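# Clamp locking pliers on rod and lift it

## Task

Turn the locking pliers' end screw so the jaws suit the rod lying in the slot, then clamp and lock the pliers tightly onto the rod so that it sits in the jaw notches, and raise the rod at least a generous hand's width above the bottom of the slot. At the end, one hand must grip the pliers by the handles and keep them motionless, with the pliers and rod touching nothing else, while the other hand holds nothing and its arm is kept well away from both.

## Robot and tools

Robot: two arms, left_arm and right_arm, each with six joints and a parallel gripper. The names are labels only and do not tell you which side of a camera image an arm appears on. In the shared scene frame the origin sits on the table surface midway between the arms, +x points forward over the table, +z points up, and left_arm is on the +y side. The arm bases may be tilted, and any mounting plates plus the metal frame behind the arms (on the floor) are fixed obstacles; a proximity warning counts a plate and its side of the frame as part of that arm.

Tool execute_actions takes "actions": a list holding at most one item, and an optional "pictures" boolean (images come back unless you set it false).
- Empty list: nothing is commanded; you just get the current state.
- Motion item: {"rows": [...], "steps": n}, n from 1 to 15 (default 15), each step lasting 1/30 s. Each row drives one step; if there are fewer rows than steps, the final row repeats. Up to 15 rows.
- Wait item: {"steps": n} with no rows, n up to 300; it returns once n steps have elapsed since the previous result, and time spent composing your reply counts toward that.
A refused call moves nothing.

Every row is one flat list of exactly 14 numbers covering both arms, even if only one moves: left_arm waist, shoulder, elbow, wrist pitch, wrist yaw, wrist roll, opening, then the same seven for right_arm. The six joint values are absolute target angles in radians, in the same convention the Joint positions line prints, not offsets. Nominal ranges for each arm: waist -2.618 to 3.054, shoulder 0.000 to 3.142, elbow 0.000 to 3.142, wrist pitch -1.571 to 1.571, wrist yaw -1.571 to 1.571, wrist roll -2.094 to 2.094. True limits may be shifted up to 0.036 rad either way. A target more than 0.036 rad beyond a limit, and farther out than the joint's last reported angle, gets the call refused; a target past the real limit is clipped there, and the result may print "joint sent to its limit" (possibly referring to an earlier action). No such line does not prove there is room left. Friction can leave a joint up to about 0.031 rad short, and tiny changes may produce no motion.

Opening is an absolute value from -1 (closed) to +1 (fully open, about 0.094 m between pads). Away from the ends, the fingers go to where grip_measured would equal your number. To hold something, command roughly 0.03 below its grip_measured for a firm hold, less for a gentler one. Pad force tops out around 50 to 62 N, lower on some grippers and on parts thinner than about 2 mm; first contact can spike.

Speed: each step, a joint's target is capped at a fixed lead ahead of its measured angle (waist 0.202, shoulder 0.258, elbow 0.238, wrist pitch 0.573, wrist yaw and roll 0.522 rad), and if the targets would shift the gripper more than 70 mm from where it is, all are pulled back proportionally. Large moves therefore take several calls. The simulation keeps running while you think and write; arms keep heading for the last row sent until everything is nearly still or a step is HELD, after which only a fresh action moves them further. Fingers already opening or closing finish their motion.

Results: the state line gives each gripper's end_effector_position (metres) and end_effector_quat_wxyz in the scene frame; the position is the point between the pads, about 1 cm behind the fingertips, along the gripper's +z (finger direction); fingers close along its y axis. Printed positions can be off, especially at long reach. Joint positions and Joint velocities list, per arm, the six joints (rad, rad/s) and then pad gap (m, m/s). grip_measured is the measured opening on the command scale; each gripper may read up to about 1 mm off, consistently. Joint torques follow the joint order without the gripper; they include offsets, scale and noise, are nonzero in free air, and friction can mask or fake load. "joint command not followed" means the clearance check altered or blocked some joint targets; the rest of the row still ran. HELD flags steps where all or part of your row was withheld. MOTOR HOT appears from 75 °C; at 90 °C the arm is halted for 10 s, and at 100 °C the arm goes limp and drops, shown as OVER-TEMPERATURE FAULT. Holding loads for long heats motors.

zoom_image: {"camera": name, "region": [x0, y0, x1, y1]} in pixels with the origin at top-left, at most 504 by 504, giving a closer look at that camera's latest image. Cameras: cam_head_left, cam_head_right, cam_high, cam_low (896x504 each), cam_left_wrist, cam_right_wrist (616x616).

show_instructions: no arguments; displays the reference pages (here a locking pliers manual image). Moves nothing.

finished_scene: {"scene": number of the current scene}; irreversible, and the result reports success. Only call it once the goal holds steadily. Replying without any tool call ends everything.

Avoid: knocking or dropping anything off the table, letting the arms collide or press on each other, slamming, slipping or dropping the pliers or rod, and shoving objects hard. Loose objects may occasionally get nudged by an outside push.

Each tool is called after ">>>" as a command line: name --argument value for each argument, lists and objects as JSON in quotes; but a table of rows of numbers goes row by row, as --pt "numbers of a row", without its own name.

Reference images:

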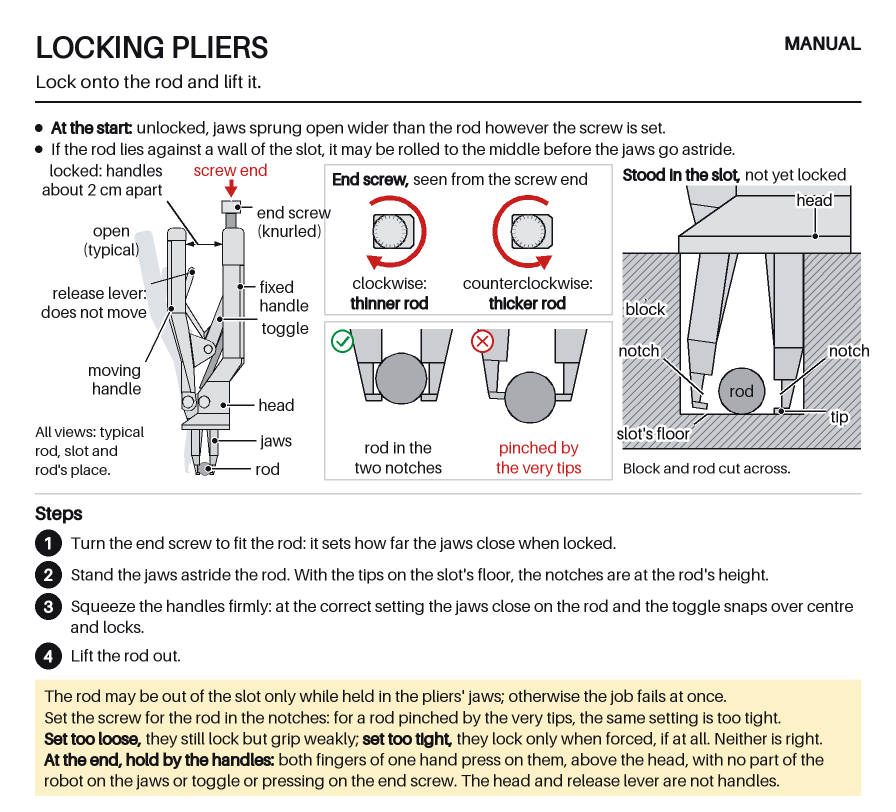

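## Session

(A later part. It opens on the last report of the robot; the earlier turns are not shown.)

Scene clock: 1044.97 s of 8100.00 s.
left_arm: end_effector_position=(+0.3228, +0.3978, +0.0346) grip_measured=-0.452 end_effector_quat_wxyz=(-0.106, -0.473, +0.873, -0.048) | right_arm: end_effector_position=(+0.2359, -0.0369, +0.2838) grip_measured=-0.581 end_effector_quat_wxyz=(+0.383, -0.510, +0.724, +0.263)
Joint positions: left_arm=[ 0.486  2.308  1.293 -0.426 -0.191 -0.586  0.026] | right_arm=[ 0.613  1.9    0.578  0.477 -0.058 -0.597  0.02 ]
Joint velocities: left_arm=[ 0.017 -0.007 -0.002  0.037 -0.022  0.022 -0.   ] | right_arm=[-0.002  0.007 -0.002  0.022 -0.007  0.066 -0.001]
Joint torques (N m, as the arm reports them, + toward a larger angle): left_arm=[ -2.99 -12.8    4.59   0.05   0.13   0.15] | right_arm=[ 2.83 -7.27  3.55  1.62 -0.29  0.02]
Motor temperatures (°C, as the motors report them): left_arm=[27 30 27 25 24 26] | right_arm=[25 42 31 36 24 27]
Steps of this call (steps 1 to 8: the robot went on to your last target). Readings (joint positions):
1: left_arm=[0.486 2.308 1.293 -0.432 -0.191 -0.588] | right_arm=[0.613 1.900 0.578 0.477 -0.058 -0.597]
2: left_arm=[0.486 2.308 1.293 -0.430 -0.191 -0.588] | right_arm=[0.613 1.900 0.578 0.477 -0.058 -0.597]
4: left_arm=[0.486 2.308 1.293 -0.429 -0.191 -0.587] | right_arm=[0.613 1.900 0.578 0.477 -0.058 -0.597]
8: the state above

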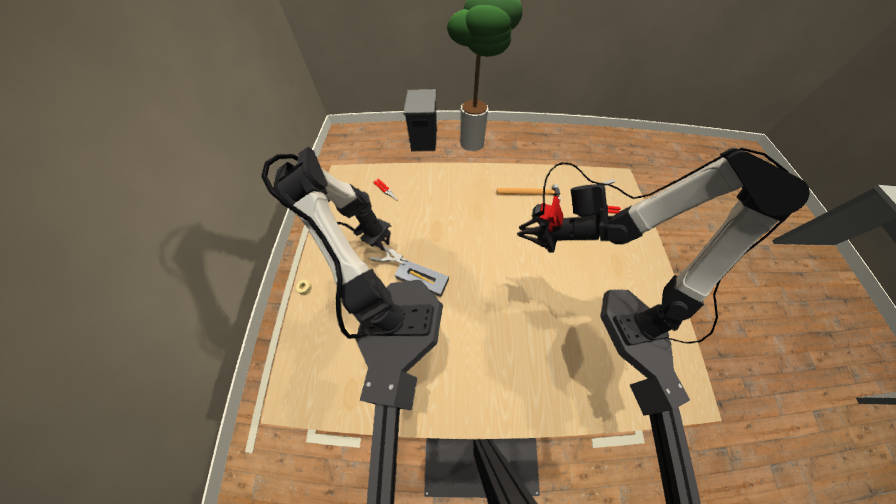

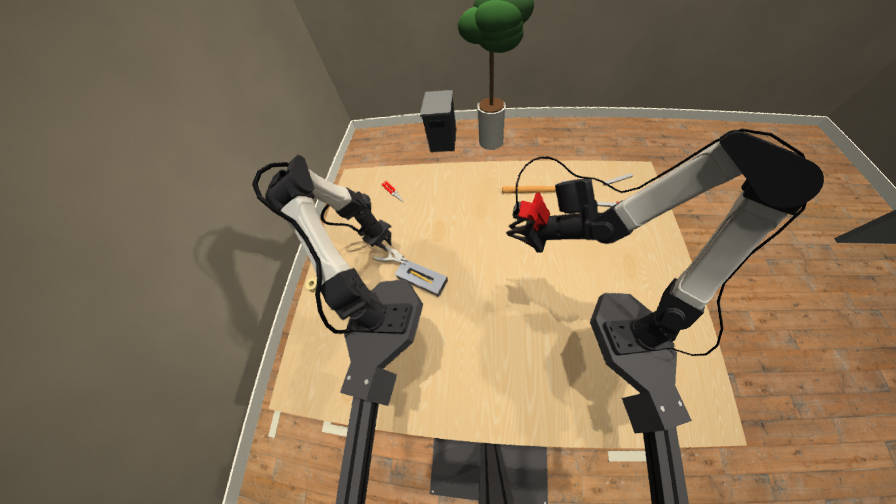

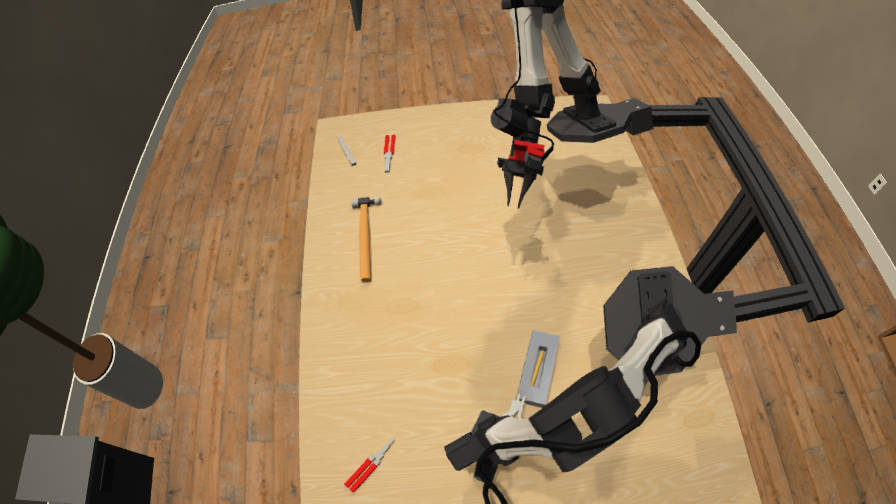

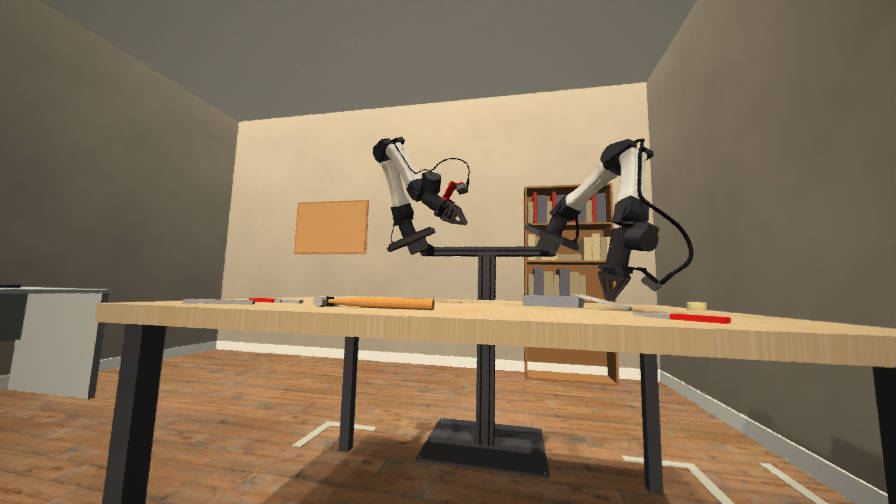

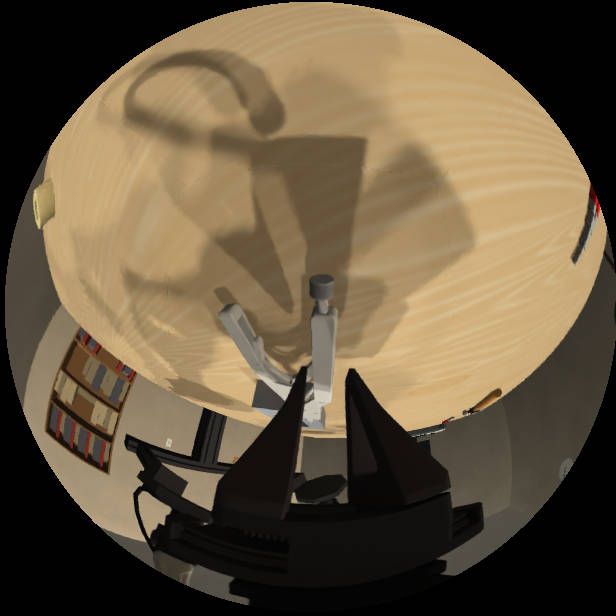

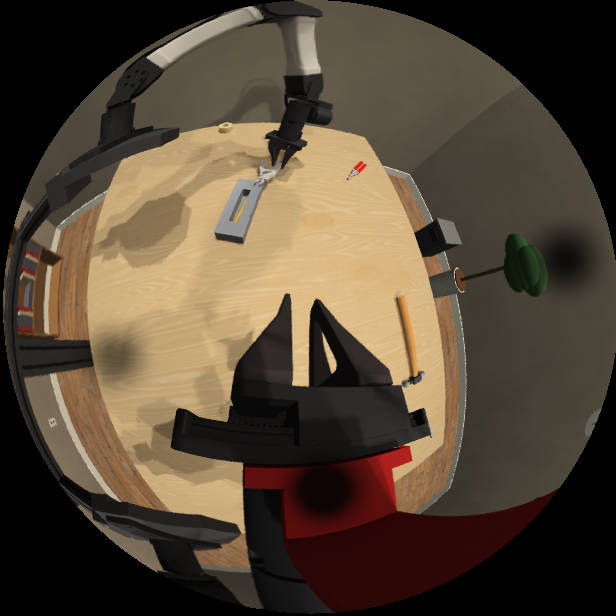

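>>> execute_actions --actions '[]'

Scene clock: 1068.60 s of 8100.00 s.
left_arm: end_effector_position=(+0.3231, +0.3979, +0.0346) grip_measured=-0.452 end_effector_quat_wxyz=(-0.105, -0.473, +0.873, -0.048) | right_arm: end_effector_position=(+0.2359, -0.0369, +0.2838) grip_measured=-0.581 end_effector_quat_wxyz=(+0.383, -0.510, +0.724, +0.263)
Joint positions: left_arm=[ 0.486  2.308  1.293 -0.425 -0.191 -0.586  0.026] | right_arm=[ 0.613  1.9    0.578  0.477 -0.058 -0.597  0.02 ]
Joint velocities: left_arm=[-0.017 -0.002  0.002  0.022 -0.037  0.051  0.   ] | right_arm=[-0.002  0.017 -0.007 -0.051 -0.007  0.051 -0.   ]
Joint torques (N m, as the arm reports them, + toward a larger angle): left_arm=[ -3.06 -12.79   4.58   0.09   0.12   0.16] | right_arm=[ 2.79 -7.14  3.56  1.61 -0.28  0.1 ]
Motor temperatures (°C, as the motors report them): left_arm=[27 33 27 25 24 26] | right_arm=[25 42 31 36 24 27]
Steps of this call (steps 1 to 30: the robot went on to your last target; steps 31 to 709: nothing new was sent). Readings (joint positions):
1: left_arm=[0.486 2.308 1.293 -0.426 -0.191 -0.586] | right_arm=[0.613 1.900 0.578 0.477 -0.058 -0.597]
2: left_arm=[0.486 2.308 1.293 -0.425 -0.191 -0.586] | right_arm=[0.613 1.900 0.578 0.477 -0.058 -0.597]
4: left_arm=[0.486 2.308 1.293 -0.425 -0.191 -0.586] | right_arm=[0.613 1.900 0.578 0.477 -0.058 -0.597]
8: left_arm=[0.486 2.308 1.293 -0.425 -0.191 -0.586] | right_arm=[0.613 1.900 0.578 0.477 -0.058 -0.597]
709: the state above
All arms were judged still, so your last target was given up. Only a new action makes them travel on or press farther. Fingers that are still opening or closing keep moving.

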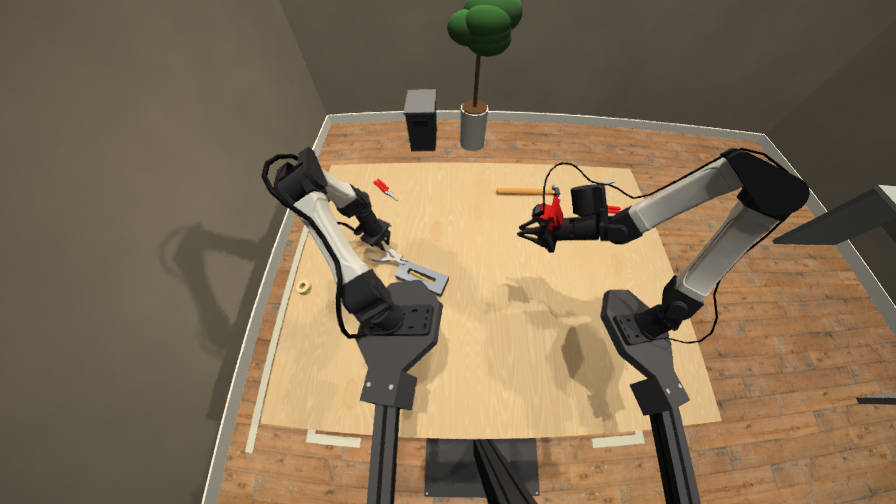

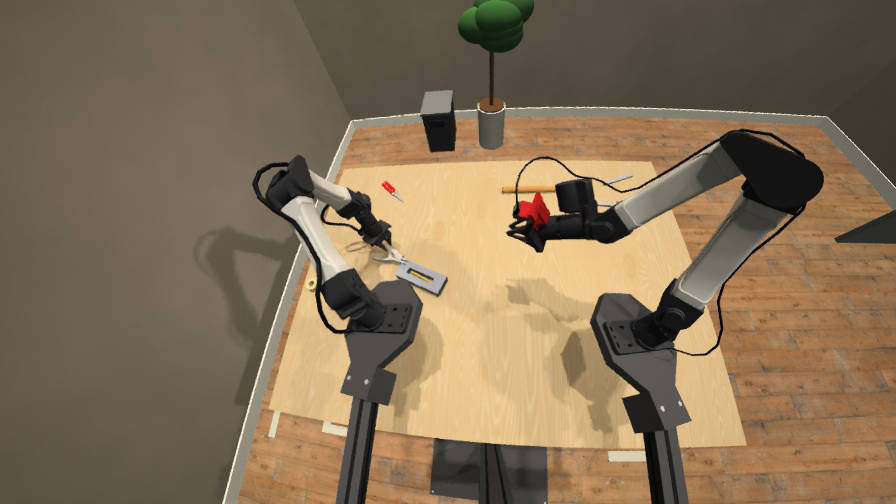

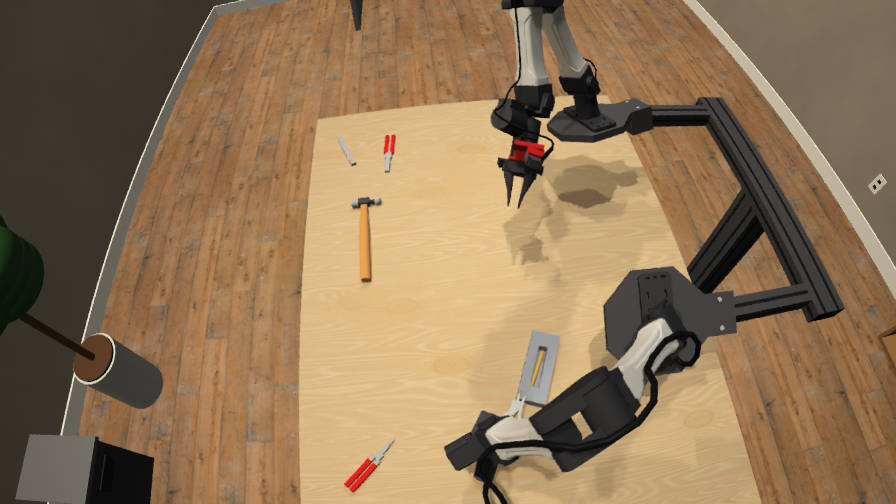

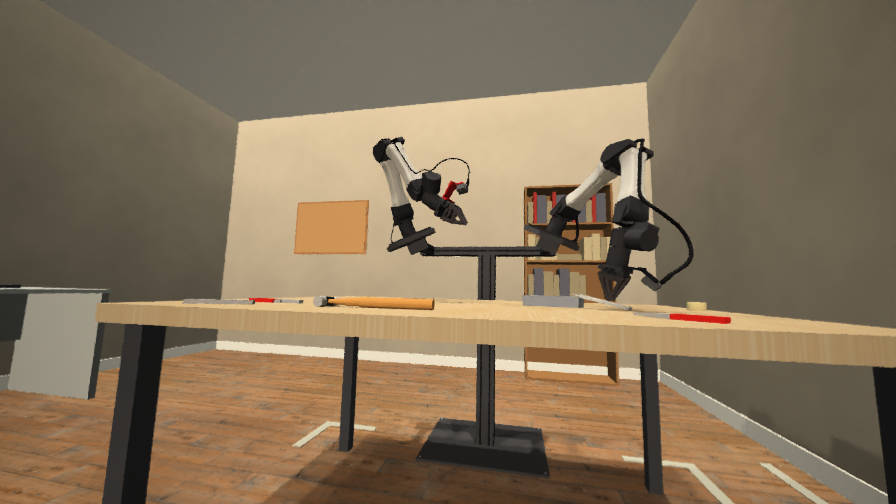

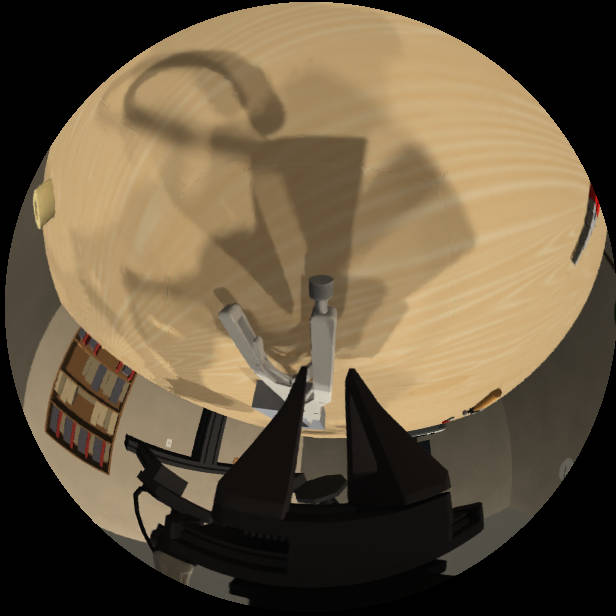

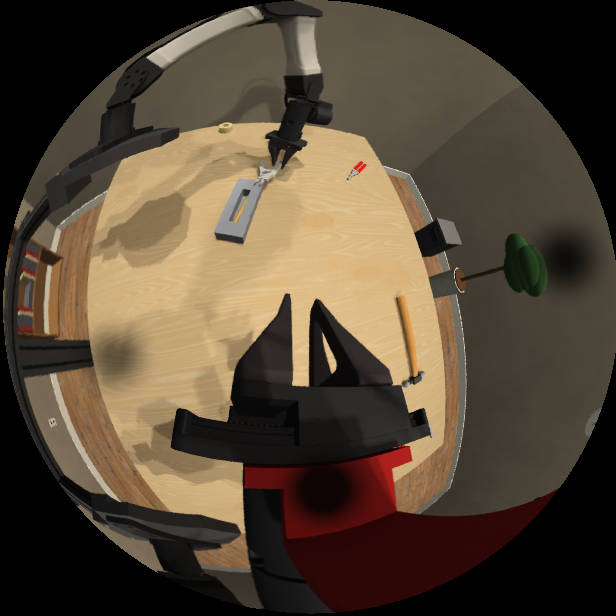

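>>> execute_actions --actions '[{"rows":[[0.51,2.345,1.335,-0.40,-0.186,-0.575,-0.45,0.608,1.895,0.55,0.455,-0.05,-0.6,-0.58]],"steps":15}]' --pictures false

>>> execute_actions --actions '[{"rows":[[0.515,2.375,1.335,-0.368,-0.186,-0.575,-0.45,0.608,1.895,0.55,0.455,-0.05,-0.6,-0.58]],"steps":15}]'

Scene clock: 1113.97 s of 8100.00 s.
left_arm: end_effector_position=(+0.3287, +0.4045, +0.0290) grip_measured=-0.452 end_effector_quat_wxyz=(-0.097, -0.479, +0.871, -0.047) | right_arm: end_effector_position=(+0.2359, -0.0369, +0.2838) grip_measured=-0.581 end_effector_quat_wxyz=(+0.383, -0.510, +0.724, +0.263)
Joint positions: left_arm=[ 0.498  2.326  1.318 -0.413 -0.191 -0.581  0.026] | right_arm=[ 0.613  1.9    0.578  0.477 -0.058 -0.597  0.02 ]
Joint velocities: left_arm=[ 0.017  0.007  0.017 -0.051  0.051 -0.051 -0.002] | right_arm=[ 0.007  0.012  0.012 -0.037  0.037 -0.051 -0.001]
Joint torques (N m, as the arm reports them, + toward a larger angle): left_arm=[ -2.82 -12.19   4.62   0.12   0.09   0.16] | right_arm=[ 2.66 -7.14  3.48  1.6  -0.32  0.06]
Motor temperatures (°C, as the motors report them): left_arm=[27 37 27 25 24 26] | right_arm=[25 42 31 36 24 27]
Steps of this call (steps 1 to 1346: nothing new was sent; steps 1347 to 1361: all 15 steps of this action). Readings (joint positions):
1347: left_arm=[0.487 2.310 1.297 -0.425 -0.191 -0.585] | right_arm=[0.613 1.900 0.578 0.477 -0.058 -0.597]
1348: left_arm=[0.489 2.316 1.305 -0.424 -0.191 -0.585] | right_arm=[0.613 1.900 0.578 0.477 -0.058 -0.597]
1350: left_arm=[0.493 2.324 1.316 -0.416 -0.191 -0.583] | right_arm=[0.613 1.900 0.578 0.477 -0.058 -0.597]
1354: left_arm=[0.498 2.326 1.318 -0.413 -0.191 -0.582] | right_arm=[0.613 1.900 0.578 0.477 -0.058 -0.597]
1361: the state above

Scene clock: 1114.47 s of 8100.00 s.
left_arm: end_effector_position=(+0.3260, +0.4008, +0.0172) grip_measured=-0.452 end_effector_quat_wxyz=(-0.099, -0.480, +0.871, -0.047) | right_arm: end_effector_position=(+0.2359, -0.0369, +0.2838) grip_measured=-0.581 end_effector_quat_wxyz=(+0.383, -0.510, +0.724, +0.263)
Joint positions: left_arm=[ 0.502  2.362  1.321 -0.382 -0.191 -0.581  0.026] | right_arm=[ 0.613  1.9    0.578  0.477 -0.058 -0.597  0.02 ]
Joint velocities: left_arm=[-0.002 -0.012 -0.007  0.051  0.037 -0.022  0.   ] | right_arm=[ 0.007 -0.002  0.012  0.022 -0.007  0.066 -0.001]
Joint torques (N m, as the arm reports them, + toward a larger angle): left_arm=[ -2.72 -12.64   4.15   0.12   0.09   0.16] | right_arm=[ 2.86 -7.    3.48  1.57 -0.27  0.05]
Motor temperatures (°C, as the motors report them): left_arm=[27 37 27 25 24 26] | right_arm=[25 42 31 36 24 27]
Steps of this call (steps 1 to 15: all 15 steps of this action). Readings (joint positions):
1: left_arm=[0.498 2.329 1.318 -0.409 -0.191 -0.581] | right_arm=[0.613 1.900 0.578 0.477 -0.058 -0.597]
2: left_arm=[0.498 2.334 1.320 -0.403 -0.191 -0.581] | right_arm=[0.613 1.900 0.578 0.477 -0.058 -0.597]
4: left_arm=[0.499 2.348 1.321 -0.392 -0.191 -0.581] | right_arm=[0.613 1.900 0.578 0.477 -0.058 -0.597]
8: left_arm=[0.501 2.362 1.321 -0.388 -0.191 -0.581] | right_arm=[0.613 1.900 0.578 0.477 -0.058 -0.597]
15: the state above

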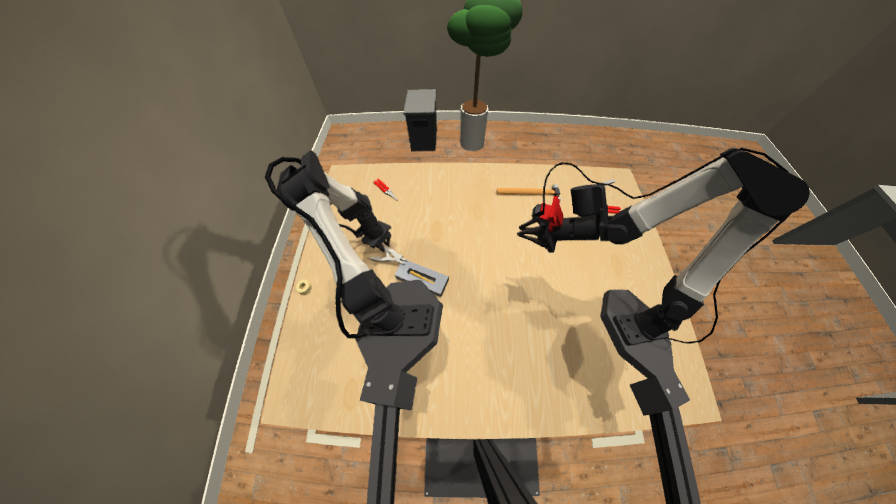

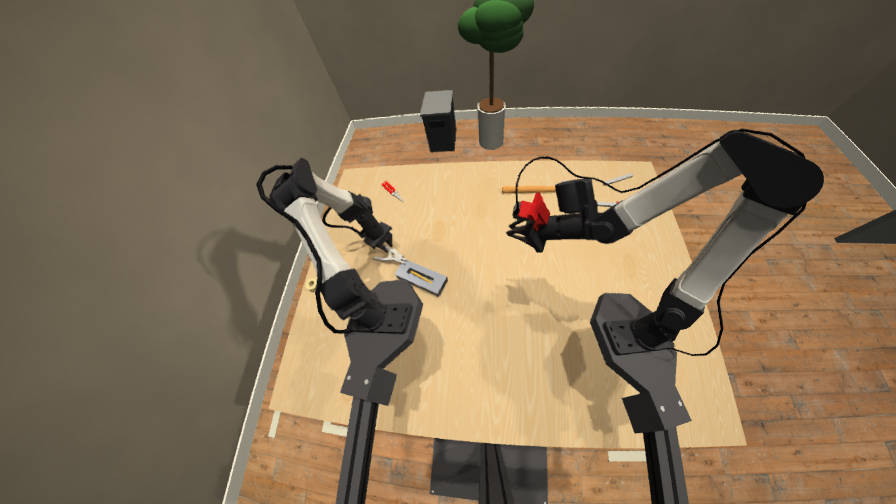

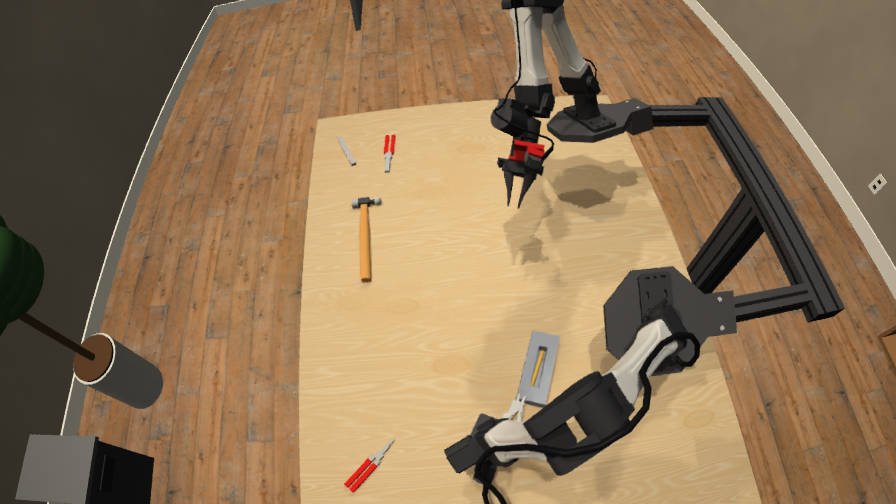

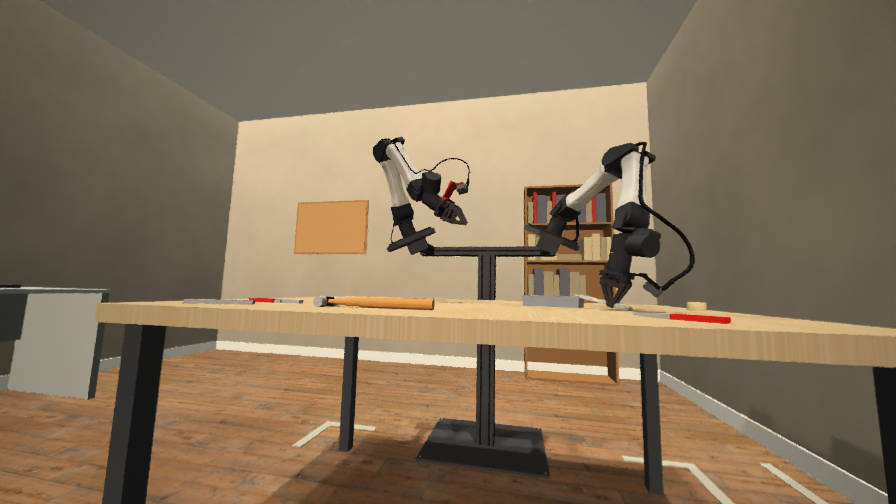

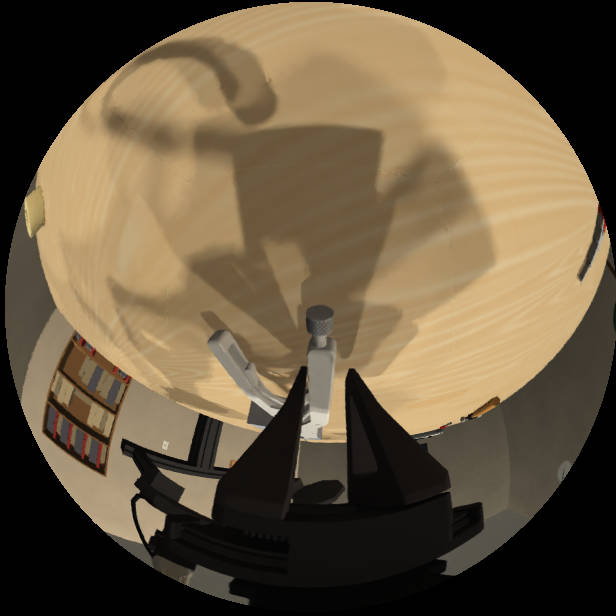

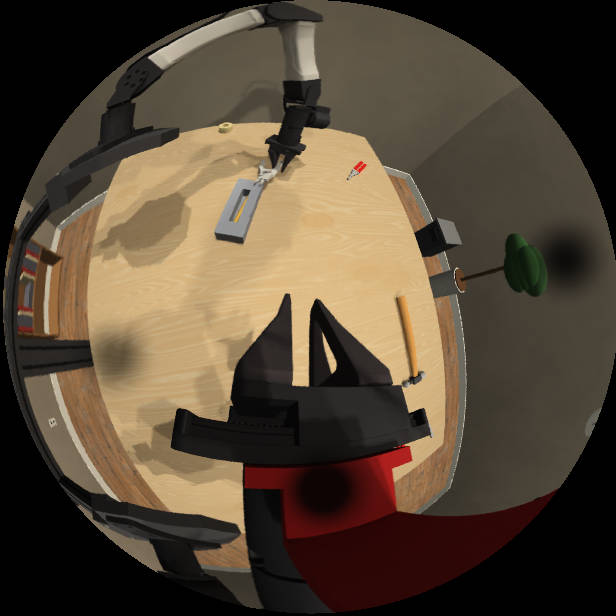

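>>> execute_actions --actions '[{"rows":[[0.515,2.375,1.335,-0.368,-0.186,-0.575,-0.77,0.608,1.895,0.55,0.455,-0.05,-0.6,-0.58]],"steps":15}]' --pictures false

Scene clock: 1123.60 s of 8100.00 s.
left_arm: end_effector_position=(+0.3275, +0.4018, +0.0168) grip_measured=-0.722 end_effector_quat_wxyz=(-0.095, -0.480, +0.871, -0.047) | right_arm: end_effector_position=(+0.2359, -0.0369, +0.2838) grip_measured=-0.581 end_effector_quat_wxyz=(+0.383, -0.510, +0.724, +0.263)
Joint positions: left_arm=[ 0.502  2.362  1.321 -0.375 -0.191 -0.58   0.013] | right_arm=[ 0.613  1.9    0.578  0.477 -0.058 -0.597  0.02 ]
Joint velocities: left_arm=[ 0.002 -0.012 -0.007  0.051 -0.007 -0.007  0.   ] | right_arm=[ 0.002 -0.002 -0.012 -0.022 -0.037  0.022 -0.   ]
Joint torques (N m, as the arm reports them, + toward a larger angle): left_arm=[ -2.76 -12.68   4.16   0.06   0.09   0.15] | right_arm=[ 2.73 -7.12  3.56  1.64 -0.23  0.01]
Motor temperatures (°C, as the motors report them): left_arm=[27 37 27 25 24 26] | right_arm=[25 42 31 36 24 27]
Steps of this call (steps 1 to 15: the robot went on to your last target; steps 16 to 259: nothing new was sent; steps 260 to 274: all 15 steps of this action). Readings (joint positions):
260: left_arm=[0.502 2.362 1.321 -0.381 -0.193 -0.581] | right_arm=[0.613 1.900 0.578 0.477 -0.058 -0.597]
261: left_arm=[0.502 2.362 1.321 -0.379 -0.191 -0.581] | right_arm=[0.613 1.900 0.578 0.477 -0.058 -0.597]
263: left_arm=[0.502 2.362 1.321 -0.376 -0.191 -0.580] | right_arm=[0.613 1.900 0.578 0.477 -0.058 -0.597]
267: left_arm=[0.502 2.362 1.321 -0.375 -0.191 -0.580] | right_arm=[0.613 1.900 0.578 0.477 -0.058 -0.597]
274: the state above

>>> execute_actions --actions '[{"rows":[[0.49,2.32,1.27,-0.34,-0.2,-0.58,-0.77,0.608,1.895,0.55,0.455,-0.05,-0.6,-0.58],[0.49,2.32,1.27,-0.34,-0.2,-0.58,-0.77,0.608,1.895,0.55,0.455,-0.05,-0.6,-0.58],[0.49,2.32,1.27,-0.34,-0.2,-0.58,-0.77,0.608,1.895,0.55,0.455,-0.05,-0.6,-0.58],[0.47,2.26,1.19,-0.27,-0.24,-0.58,-0.77,0.608,1.895,0.55,0.455,-0.05,-0.6,-0.58],[0.47,2.26,1.19,-0.27,-0.24,-0.58,-0.77,0.608,1.895,0.55,0.455,-0.05,-0.6,-0.58],[0.47,2.26,1.19,-0.27,-0.24,-0.58,-0.77,0.608,1.895,0.55,0.455,-0.05,-0.6,-0.58],[0.445,2.19,1.1,-0.19,-0.28,-0.58,-0.77,0.608,1.895,0.55,0.455,-0.05,-0.6,-0.58],[0.445,2.19,1.1,-0.19,-0.28,-0.58,-0.77,0.608,1.895,0.55,0.455,-0.05,-0.6,-0.58],[0.445,2.19,1.1,-0.19,-0.28,-0.58,-0.77,0.608,1.895,0.55,0.455,-0.05,-0.6,-0.58],[0.42,2.13,1.01,-0.11,-0.33,-0.58,-0.77,0.608,1.895,0.55,0.455,-0.05,-0.6,-0.58]],"steps":15}]' --pictures false

>>> execute_actions --actions '[{"rows":[[0.42,2.13,1.01,-0.11,-0.33,-0.65,-0.77,0.608,1.895,0.55,0.455,-0.05,-0.6,-0.58],[0.42,2.13,1.01,-0.11,-0.33,-0.7,-0.77,0.608,1.895,0.55,0.455,-0.05,-0.6,-0.58],[0.42,2.13,1.01,-0.11,-0.33,-0.75,-0.77,0.608,1.895,0.55,0.455,-0.05,-0.6,-0.58],[0.42,2.13,1.01,-0.11,-0.33,-0.8,-0.77,0.608,1.895,0.55,0.455,-0.05,-0.6,-0.58],[0.42,2.13,1.01,-0.11,-0.33,-0.85,-0.77,0.608,1.895,0.55,0.455,-0.05,-0.6,-0.58],[0.42,2.13,1.01,-0.11,-0.33,-0.9,-0.77,0.608,1.895,0.55,0.455,-0.05,-0.6,-0.58],[0.42,2.13,1.01,-0.11,-0.33,-0.95,-0.77,0.608,1.895,0.55,0.455,-0.05,-0.6,-0.58],[0.42,2.13,1.01,-0.11,-0.33,-1.0,-0.77,0.608,1.895,0.55,0.455,-0.05,-0.6,-0.58],[0.42,2.13,1.01,-0.11,-0.33,-1.05,-0.77,0.608,1.895,0.55,0.455,-0.05,-0.6,-0.58],[0.42,2.13,1.01,-0.11,-0.33,-1.1,-0.77,0.608,1.895,0.55,0.455,-0.05,-0.6,-0.58],[0.42,2.13,1.01,-0.11,-0.33,-1.15,-0.77,0.608,1.895,0.55,0.455,-0.05,-0.6,-0.58],[0.42,2.13,1.01,-0.11,-0.33,-1.2,-0.77,0.608,1.895,0.55,0.455,-0.05,-0.6,-0.58],[0.42,2.13,1.01,-0.11,-0.33,-1.25,-0.77,0.608,1.895,0.55,0.455,-0.05,-0.6,-0.58],[0.42,2.13,1.01,-0.11,-0.33,-1.3,-0.77,0.608,1.895,0.55,0.455,-0.05,-0.6,-0.58],[0.42,2.13,1.01,-0.11,-0.33,-1.35,-0.77,0.608,1.895,0.55,0.455,-0.05,-0.6,-0.58]],"steps":15}]' --pictures false

>>> execute_actions --actions '[{"rows":[[0.42,2.13,1.01,-0.11,-0.33,-1.4,-0.77,0.608,1.895,0.55,0.455,-0.05,-0.6,-0.58],[0.42,2.13,1.01,-0.11,-0.33,-1.46,-0.77,0.608,1.895,0.55,0.455,-0.05,-0.6,-0.58],[0.42,2.13,1.01,-0.11,-0.33,-1.52,-0.77,0.608,1.895,0.55,0.455,-0.05,-0.6,-0.58],[0.42,2.13,1.01,-0.11,-0.33,-1.58,-0.77,0.608,1.895,0.55,0.455,-0.05,-0.6,-0.58],[0.42,2.13,1.01,-0.11,-0.33,-1.64,-0.77,0.608,1.895,0.55,0.455,-0.05,-0.6,-0.58],[0.42,2.13,1.01,-0.11,-0.33,-1.7,-0.77,0.608,1.895,0.55,0.455,-0.05,-0.6,-0.58],[0.42,2.13,1.01,-0.11,-0.33,-1.76,-0.77,0.608,1.895,0.55,0.455,-0.05,-0.6,-0.58],[0.42,2.13,1.01,-0.11,-0.33,-1.82,-0.77,0.608,1.895,0.55,0.455,-0.05,-0.6,-0.58],[0.42,2.13,1.01,-0.11,-0.33,-1.88,-0.77,0.608,1.895,0.55,0.455,-0.05,-0.6,-0.58],[0.42,2.13,1.01,-0.11,-0.33,-1.94,-0.77,0.608,1.895,0.55,0.455,-0.05,-0.6,-0.58],[0.42,2.13,1.01,-0.11,-0.33,-2.0,-0.77,0.608,1.895,0.55,0.455,-0.05,-0.6,-0.58],[0.42,2.13,1.01,-0.11,-0.33,-2.05,-0.77,0.608,1.895,0.55,0.455,-0.05,-0.6,-0.58]],"steps":15}]'

Scene clock: 1172.80 s of 8100.00 s.
left_arm: end_effector_position=(+0.3191, +0.3979, +0.0614) grip_measured=-0.722 end_effector_quat_wxyz=(-0.012, -0.466, +0.885, -0.009) | right_arm: end_effector_position=(+0.2359, -0.0369, +0.2838) grip_measured=-0.581 end_effector_quat_wxyz=(+0.383, -0.510, +0.724, +0.263)
Joint positions: left_arm=[ 0.424  2.14   1.029 -0.16  -0.301 -0.58   0.013] | right_arm=[ 0.613  1.9    0.578  0.477 -0.058 -0.597  0.02 ]
Joint velocities: left_arm=[-0.002  0.012 -0.017  0.315 -0.168  0.051  0.   ] | right_arm=[ 0.002 -0.007  0.002  0.022 -0.022 -0.081 -0.   ]
Joint torques (N m, as the arm reports them, + toward a larger angle): left_arm=[ -3.7  -13.49   1.59   0.41  -0.13   0.11] | right_arm=[ 2.89 -6.93  3.5   1.63 -0.28  0.05]
Motor temperatures (°C, as the motors report them): left_arm=[27 39 27 25 24 26] | right_arm=[25 42 31 36 24 27]
Steps of this call (steps 1 to 15: the robot went on to your last target; steps 16 to 1461: nothing new was sent; steps 1462 to 1476: all 15 steps of this action). Readings (joint positions):
1462: left_arm=[0.502 2.358 1.315 -0.367 -0.191 -0.580] | right_arm=[0.613 1.900 0.578 0.477 -0.058 -0.597]
1463: left_arm=[0.502 2.350 1.304 -0.361 -0.192 -0.580] | right_arm=[0.613 1.900 0.578 0.477 -0.058 -0.597]
1465: left_arm=[0.501 2.330 1.276 -0.339 -0.199 -0.580] | right_arm=[0.613 1.900 0.578 0.477 -0.058 -0.597]
1469: left_arm=[0.478 2.245 1.163 -0.269 -0.236 -0.580] | right_arm=[0.613 1.900 0.578 0.477 -0.058 -0.597]
1476: the state above
After step 1461, the last 339 steps of your reply time or wait did not run and took no scene time. You can wait again.

Scene clock: 1173.30 s of 8100.00 s.
left_arm: end_effector_position=(+0.3262, +0.4056, +0.0612) grip_measured=-0.723 end_effector_quat_wxyz=(-0.009, +0.697, -0.717, +0.001) | right_arm: end_effector_position=(+0.2359, -0.0369, +0.2838) grip_measured=-0.581 end_effector_quat_wxyz=(+0.383, -0.510, +0.724, +0.263)
Joint positions: left_arm=[ 0.424  2.14   1.028 -0.118 -0.326 -1.138  0.013] | right_arm=[ 0.613  1.9    0.578  0.477 -0.058 -0.597  0.02 ]
Joint velocities: left_arm=[-0.002  0.002  0.002 -0.066 -0.051 -1.399 -0.002] | right_arm=[ 0.002 -0.002  0.007 -0.037  0.051 -0.081 -0.001]
Joint torques (N m, as the arm reports them, + toward a larger angle): left_arm=[ -3.82 -13.44   1.48   0.49  -0.1    0.08] | right_arm=[ 2.77 -7.03  3.51  1.61 -0.25  0.04]
Motor temperatures (°C, as the motors report them): left_arm=[27 39 27 25 24 26] | right_arm=[25 42 31 36 24 27]
Steps of this call (steps 1 to 15: all 15 steps of this action). Readings (joint positions):
1: left_arm=[0.424 2.140 1.028 -0.151 -0.305 -0.589] | right_arm=[0.613 1.900 0.578 0.477 -0.058 -0.597]
2: left_arm=[0.424 2.140 1.028 -0.145 -0.310 -0.607] | right_arm=[0.613 1.900 0.578 0.477 -0.058 -0.597]
4: left_arm=[0.424 2.140 1.028 -0.133 -0.315 -0.662] | right_arm=[0.613 1.900 0.578 0.477 -0.058 -0.597]
8: left_arm=[0.424 2.140 1.028 -0.122 -0.321 -0.814] | right_arm=[0.613 1.900 0.578 0.477 -0.058 -0.597]
15: the state above

Scene clock: 1173.80 s of 8100.00 s.
left_arm: end_effector_position=(+0.3260, +0.4061, +0.0612) grip_measured=-0.723 end_effector_quat_wxyz=(-0.009, +0.918, -0.397, +0.003) | right_arm: end_effector_position=(+0.2359, -0.0369, +0.2838) grip_measured=-0.581 end_effector_quat_wxyz=(+0.383, -0.510, +0.724, +0.263)
Joint positions: left_arm=[ 0.424  2.14   1.028 -0.118 -0.329 -1.921  0.013] | right_arm=[ 0.613  1.9    0.578  0.477 -0.058 -0.597  0.02 ]
Joint velocities: left_arm=[ 0.017 -0.002 -0.007 -0.022 -0.022 -0.872 -0.001] | right_arm=[ 0.012  0.002  0.012  0.022 -0.022 -0.022 -0.001]
Joint torques (N m, as the arm reports them, + toward a larger angle): left_arm=[ -3.79 -13.36   1.44   0.43  -0.05   0.06] | right_arm=[ 2.79 -7.08  3.41  1.6  -0.26  0.02]
Motor temperatures (°C, as the motors report them): left_arm=[27 39 27 25 24 26] | right_arm=[25 42 31 36 24 27]
Steps of this call (steps 1 to 15: all 15 steps of this action). Readings (joint positions):
1: left_arm=[0.424 2.140 1.028 -0.118 -0.326 -1.187] | right_arm=[0.613 1.900 0.578 0.477 -0.058 -0.597]
2: left_arm=[0.424 2.140 1.028 -0.118 -0.326 -1.238] | right_arm=[0.613 1.900 0.578 0.477 -0.058 -0.597]
4: left_arm=[0.424 2.140 1.028 -0.118 -0.327 -1.344] | right_arm=[0.613 1.900 0.578 0.477 -0.058 -0.597]
8: left_arm=[0.424 2.140 1.028 -0.118 -0.328 -1.569] | right_arm=[0.613 1.900 0.578 0.477 -0.058 -0.597]
15: the state above

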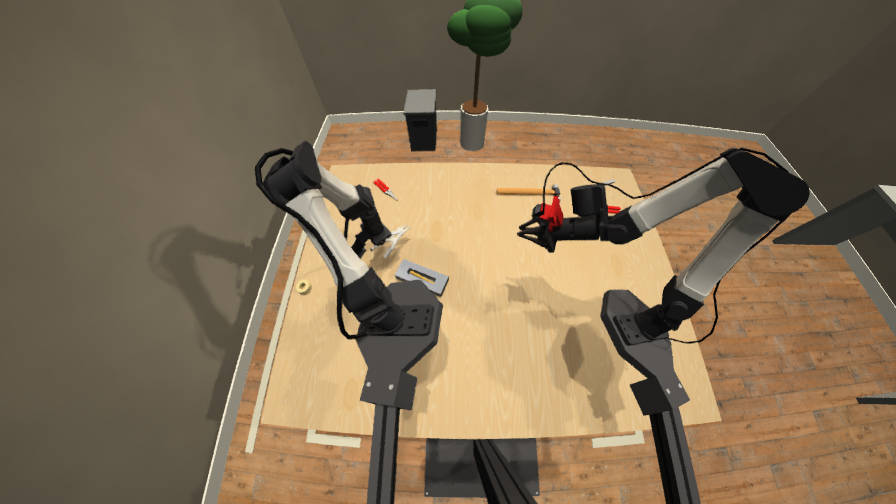

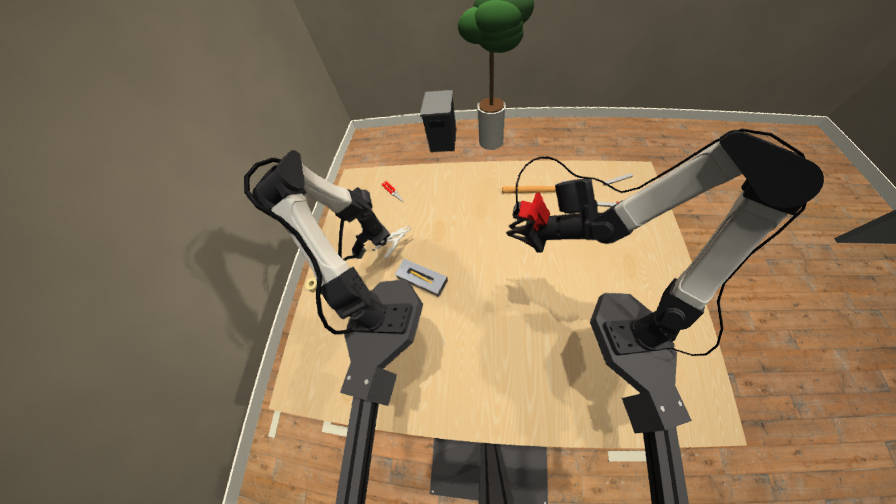

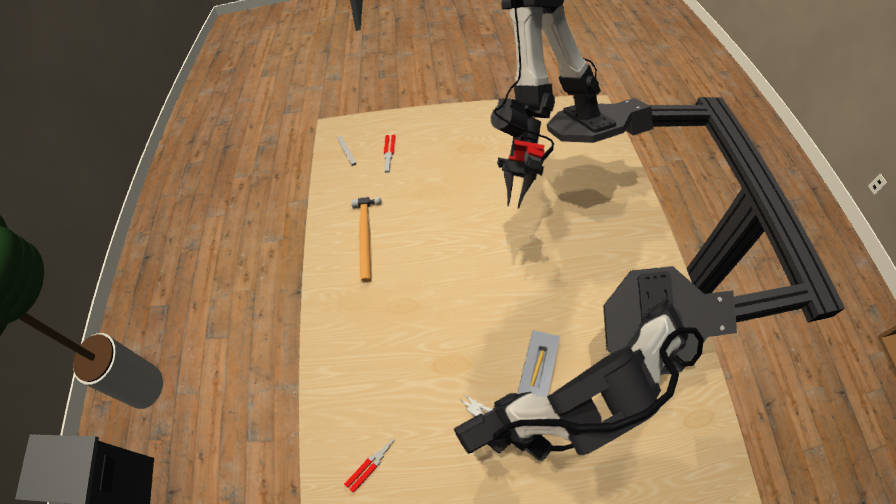

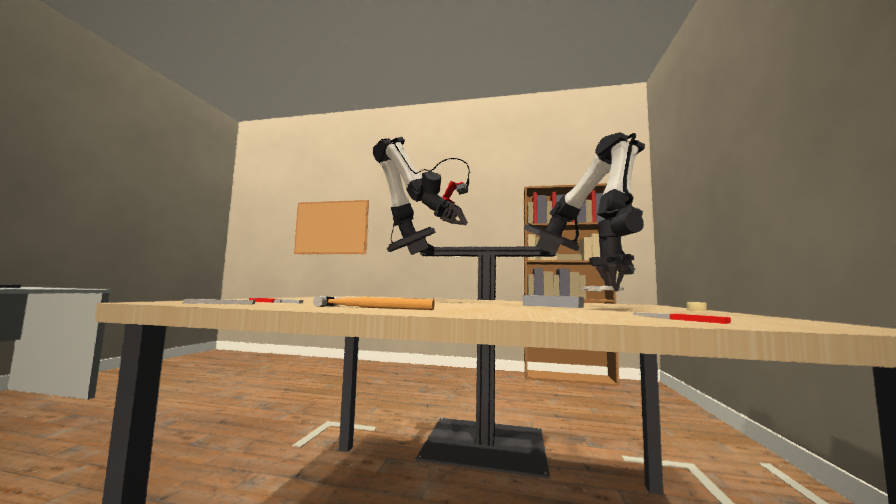

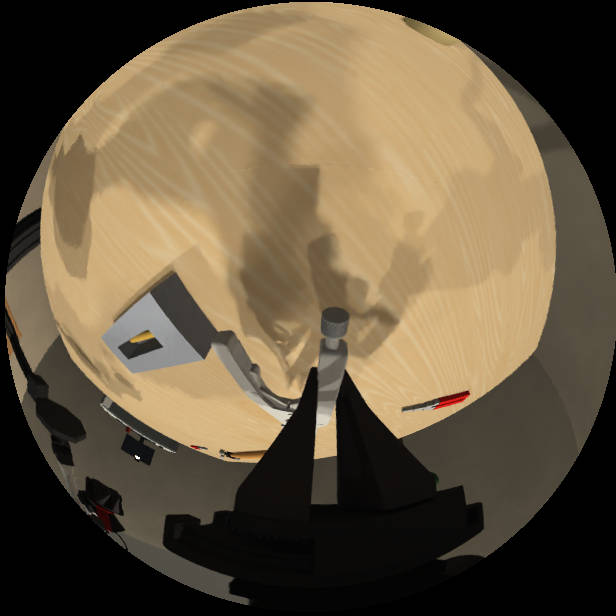

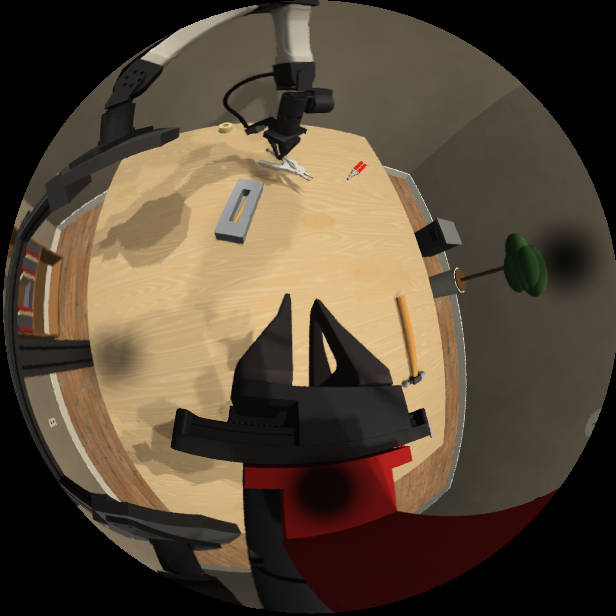

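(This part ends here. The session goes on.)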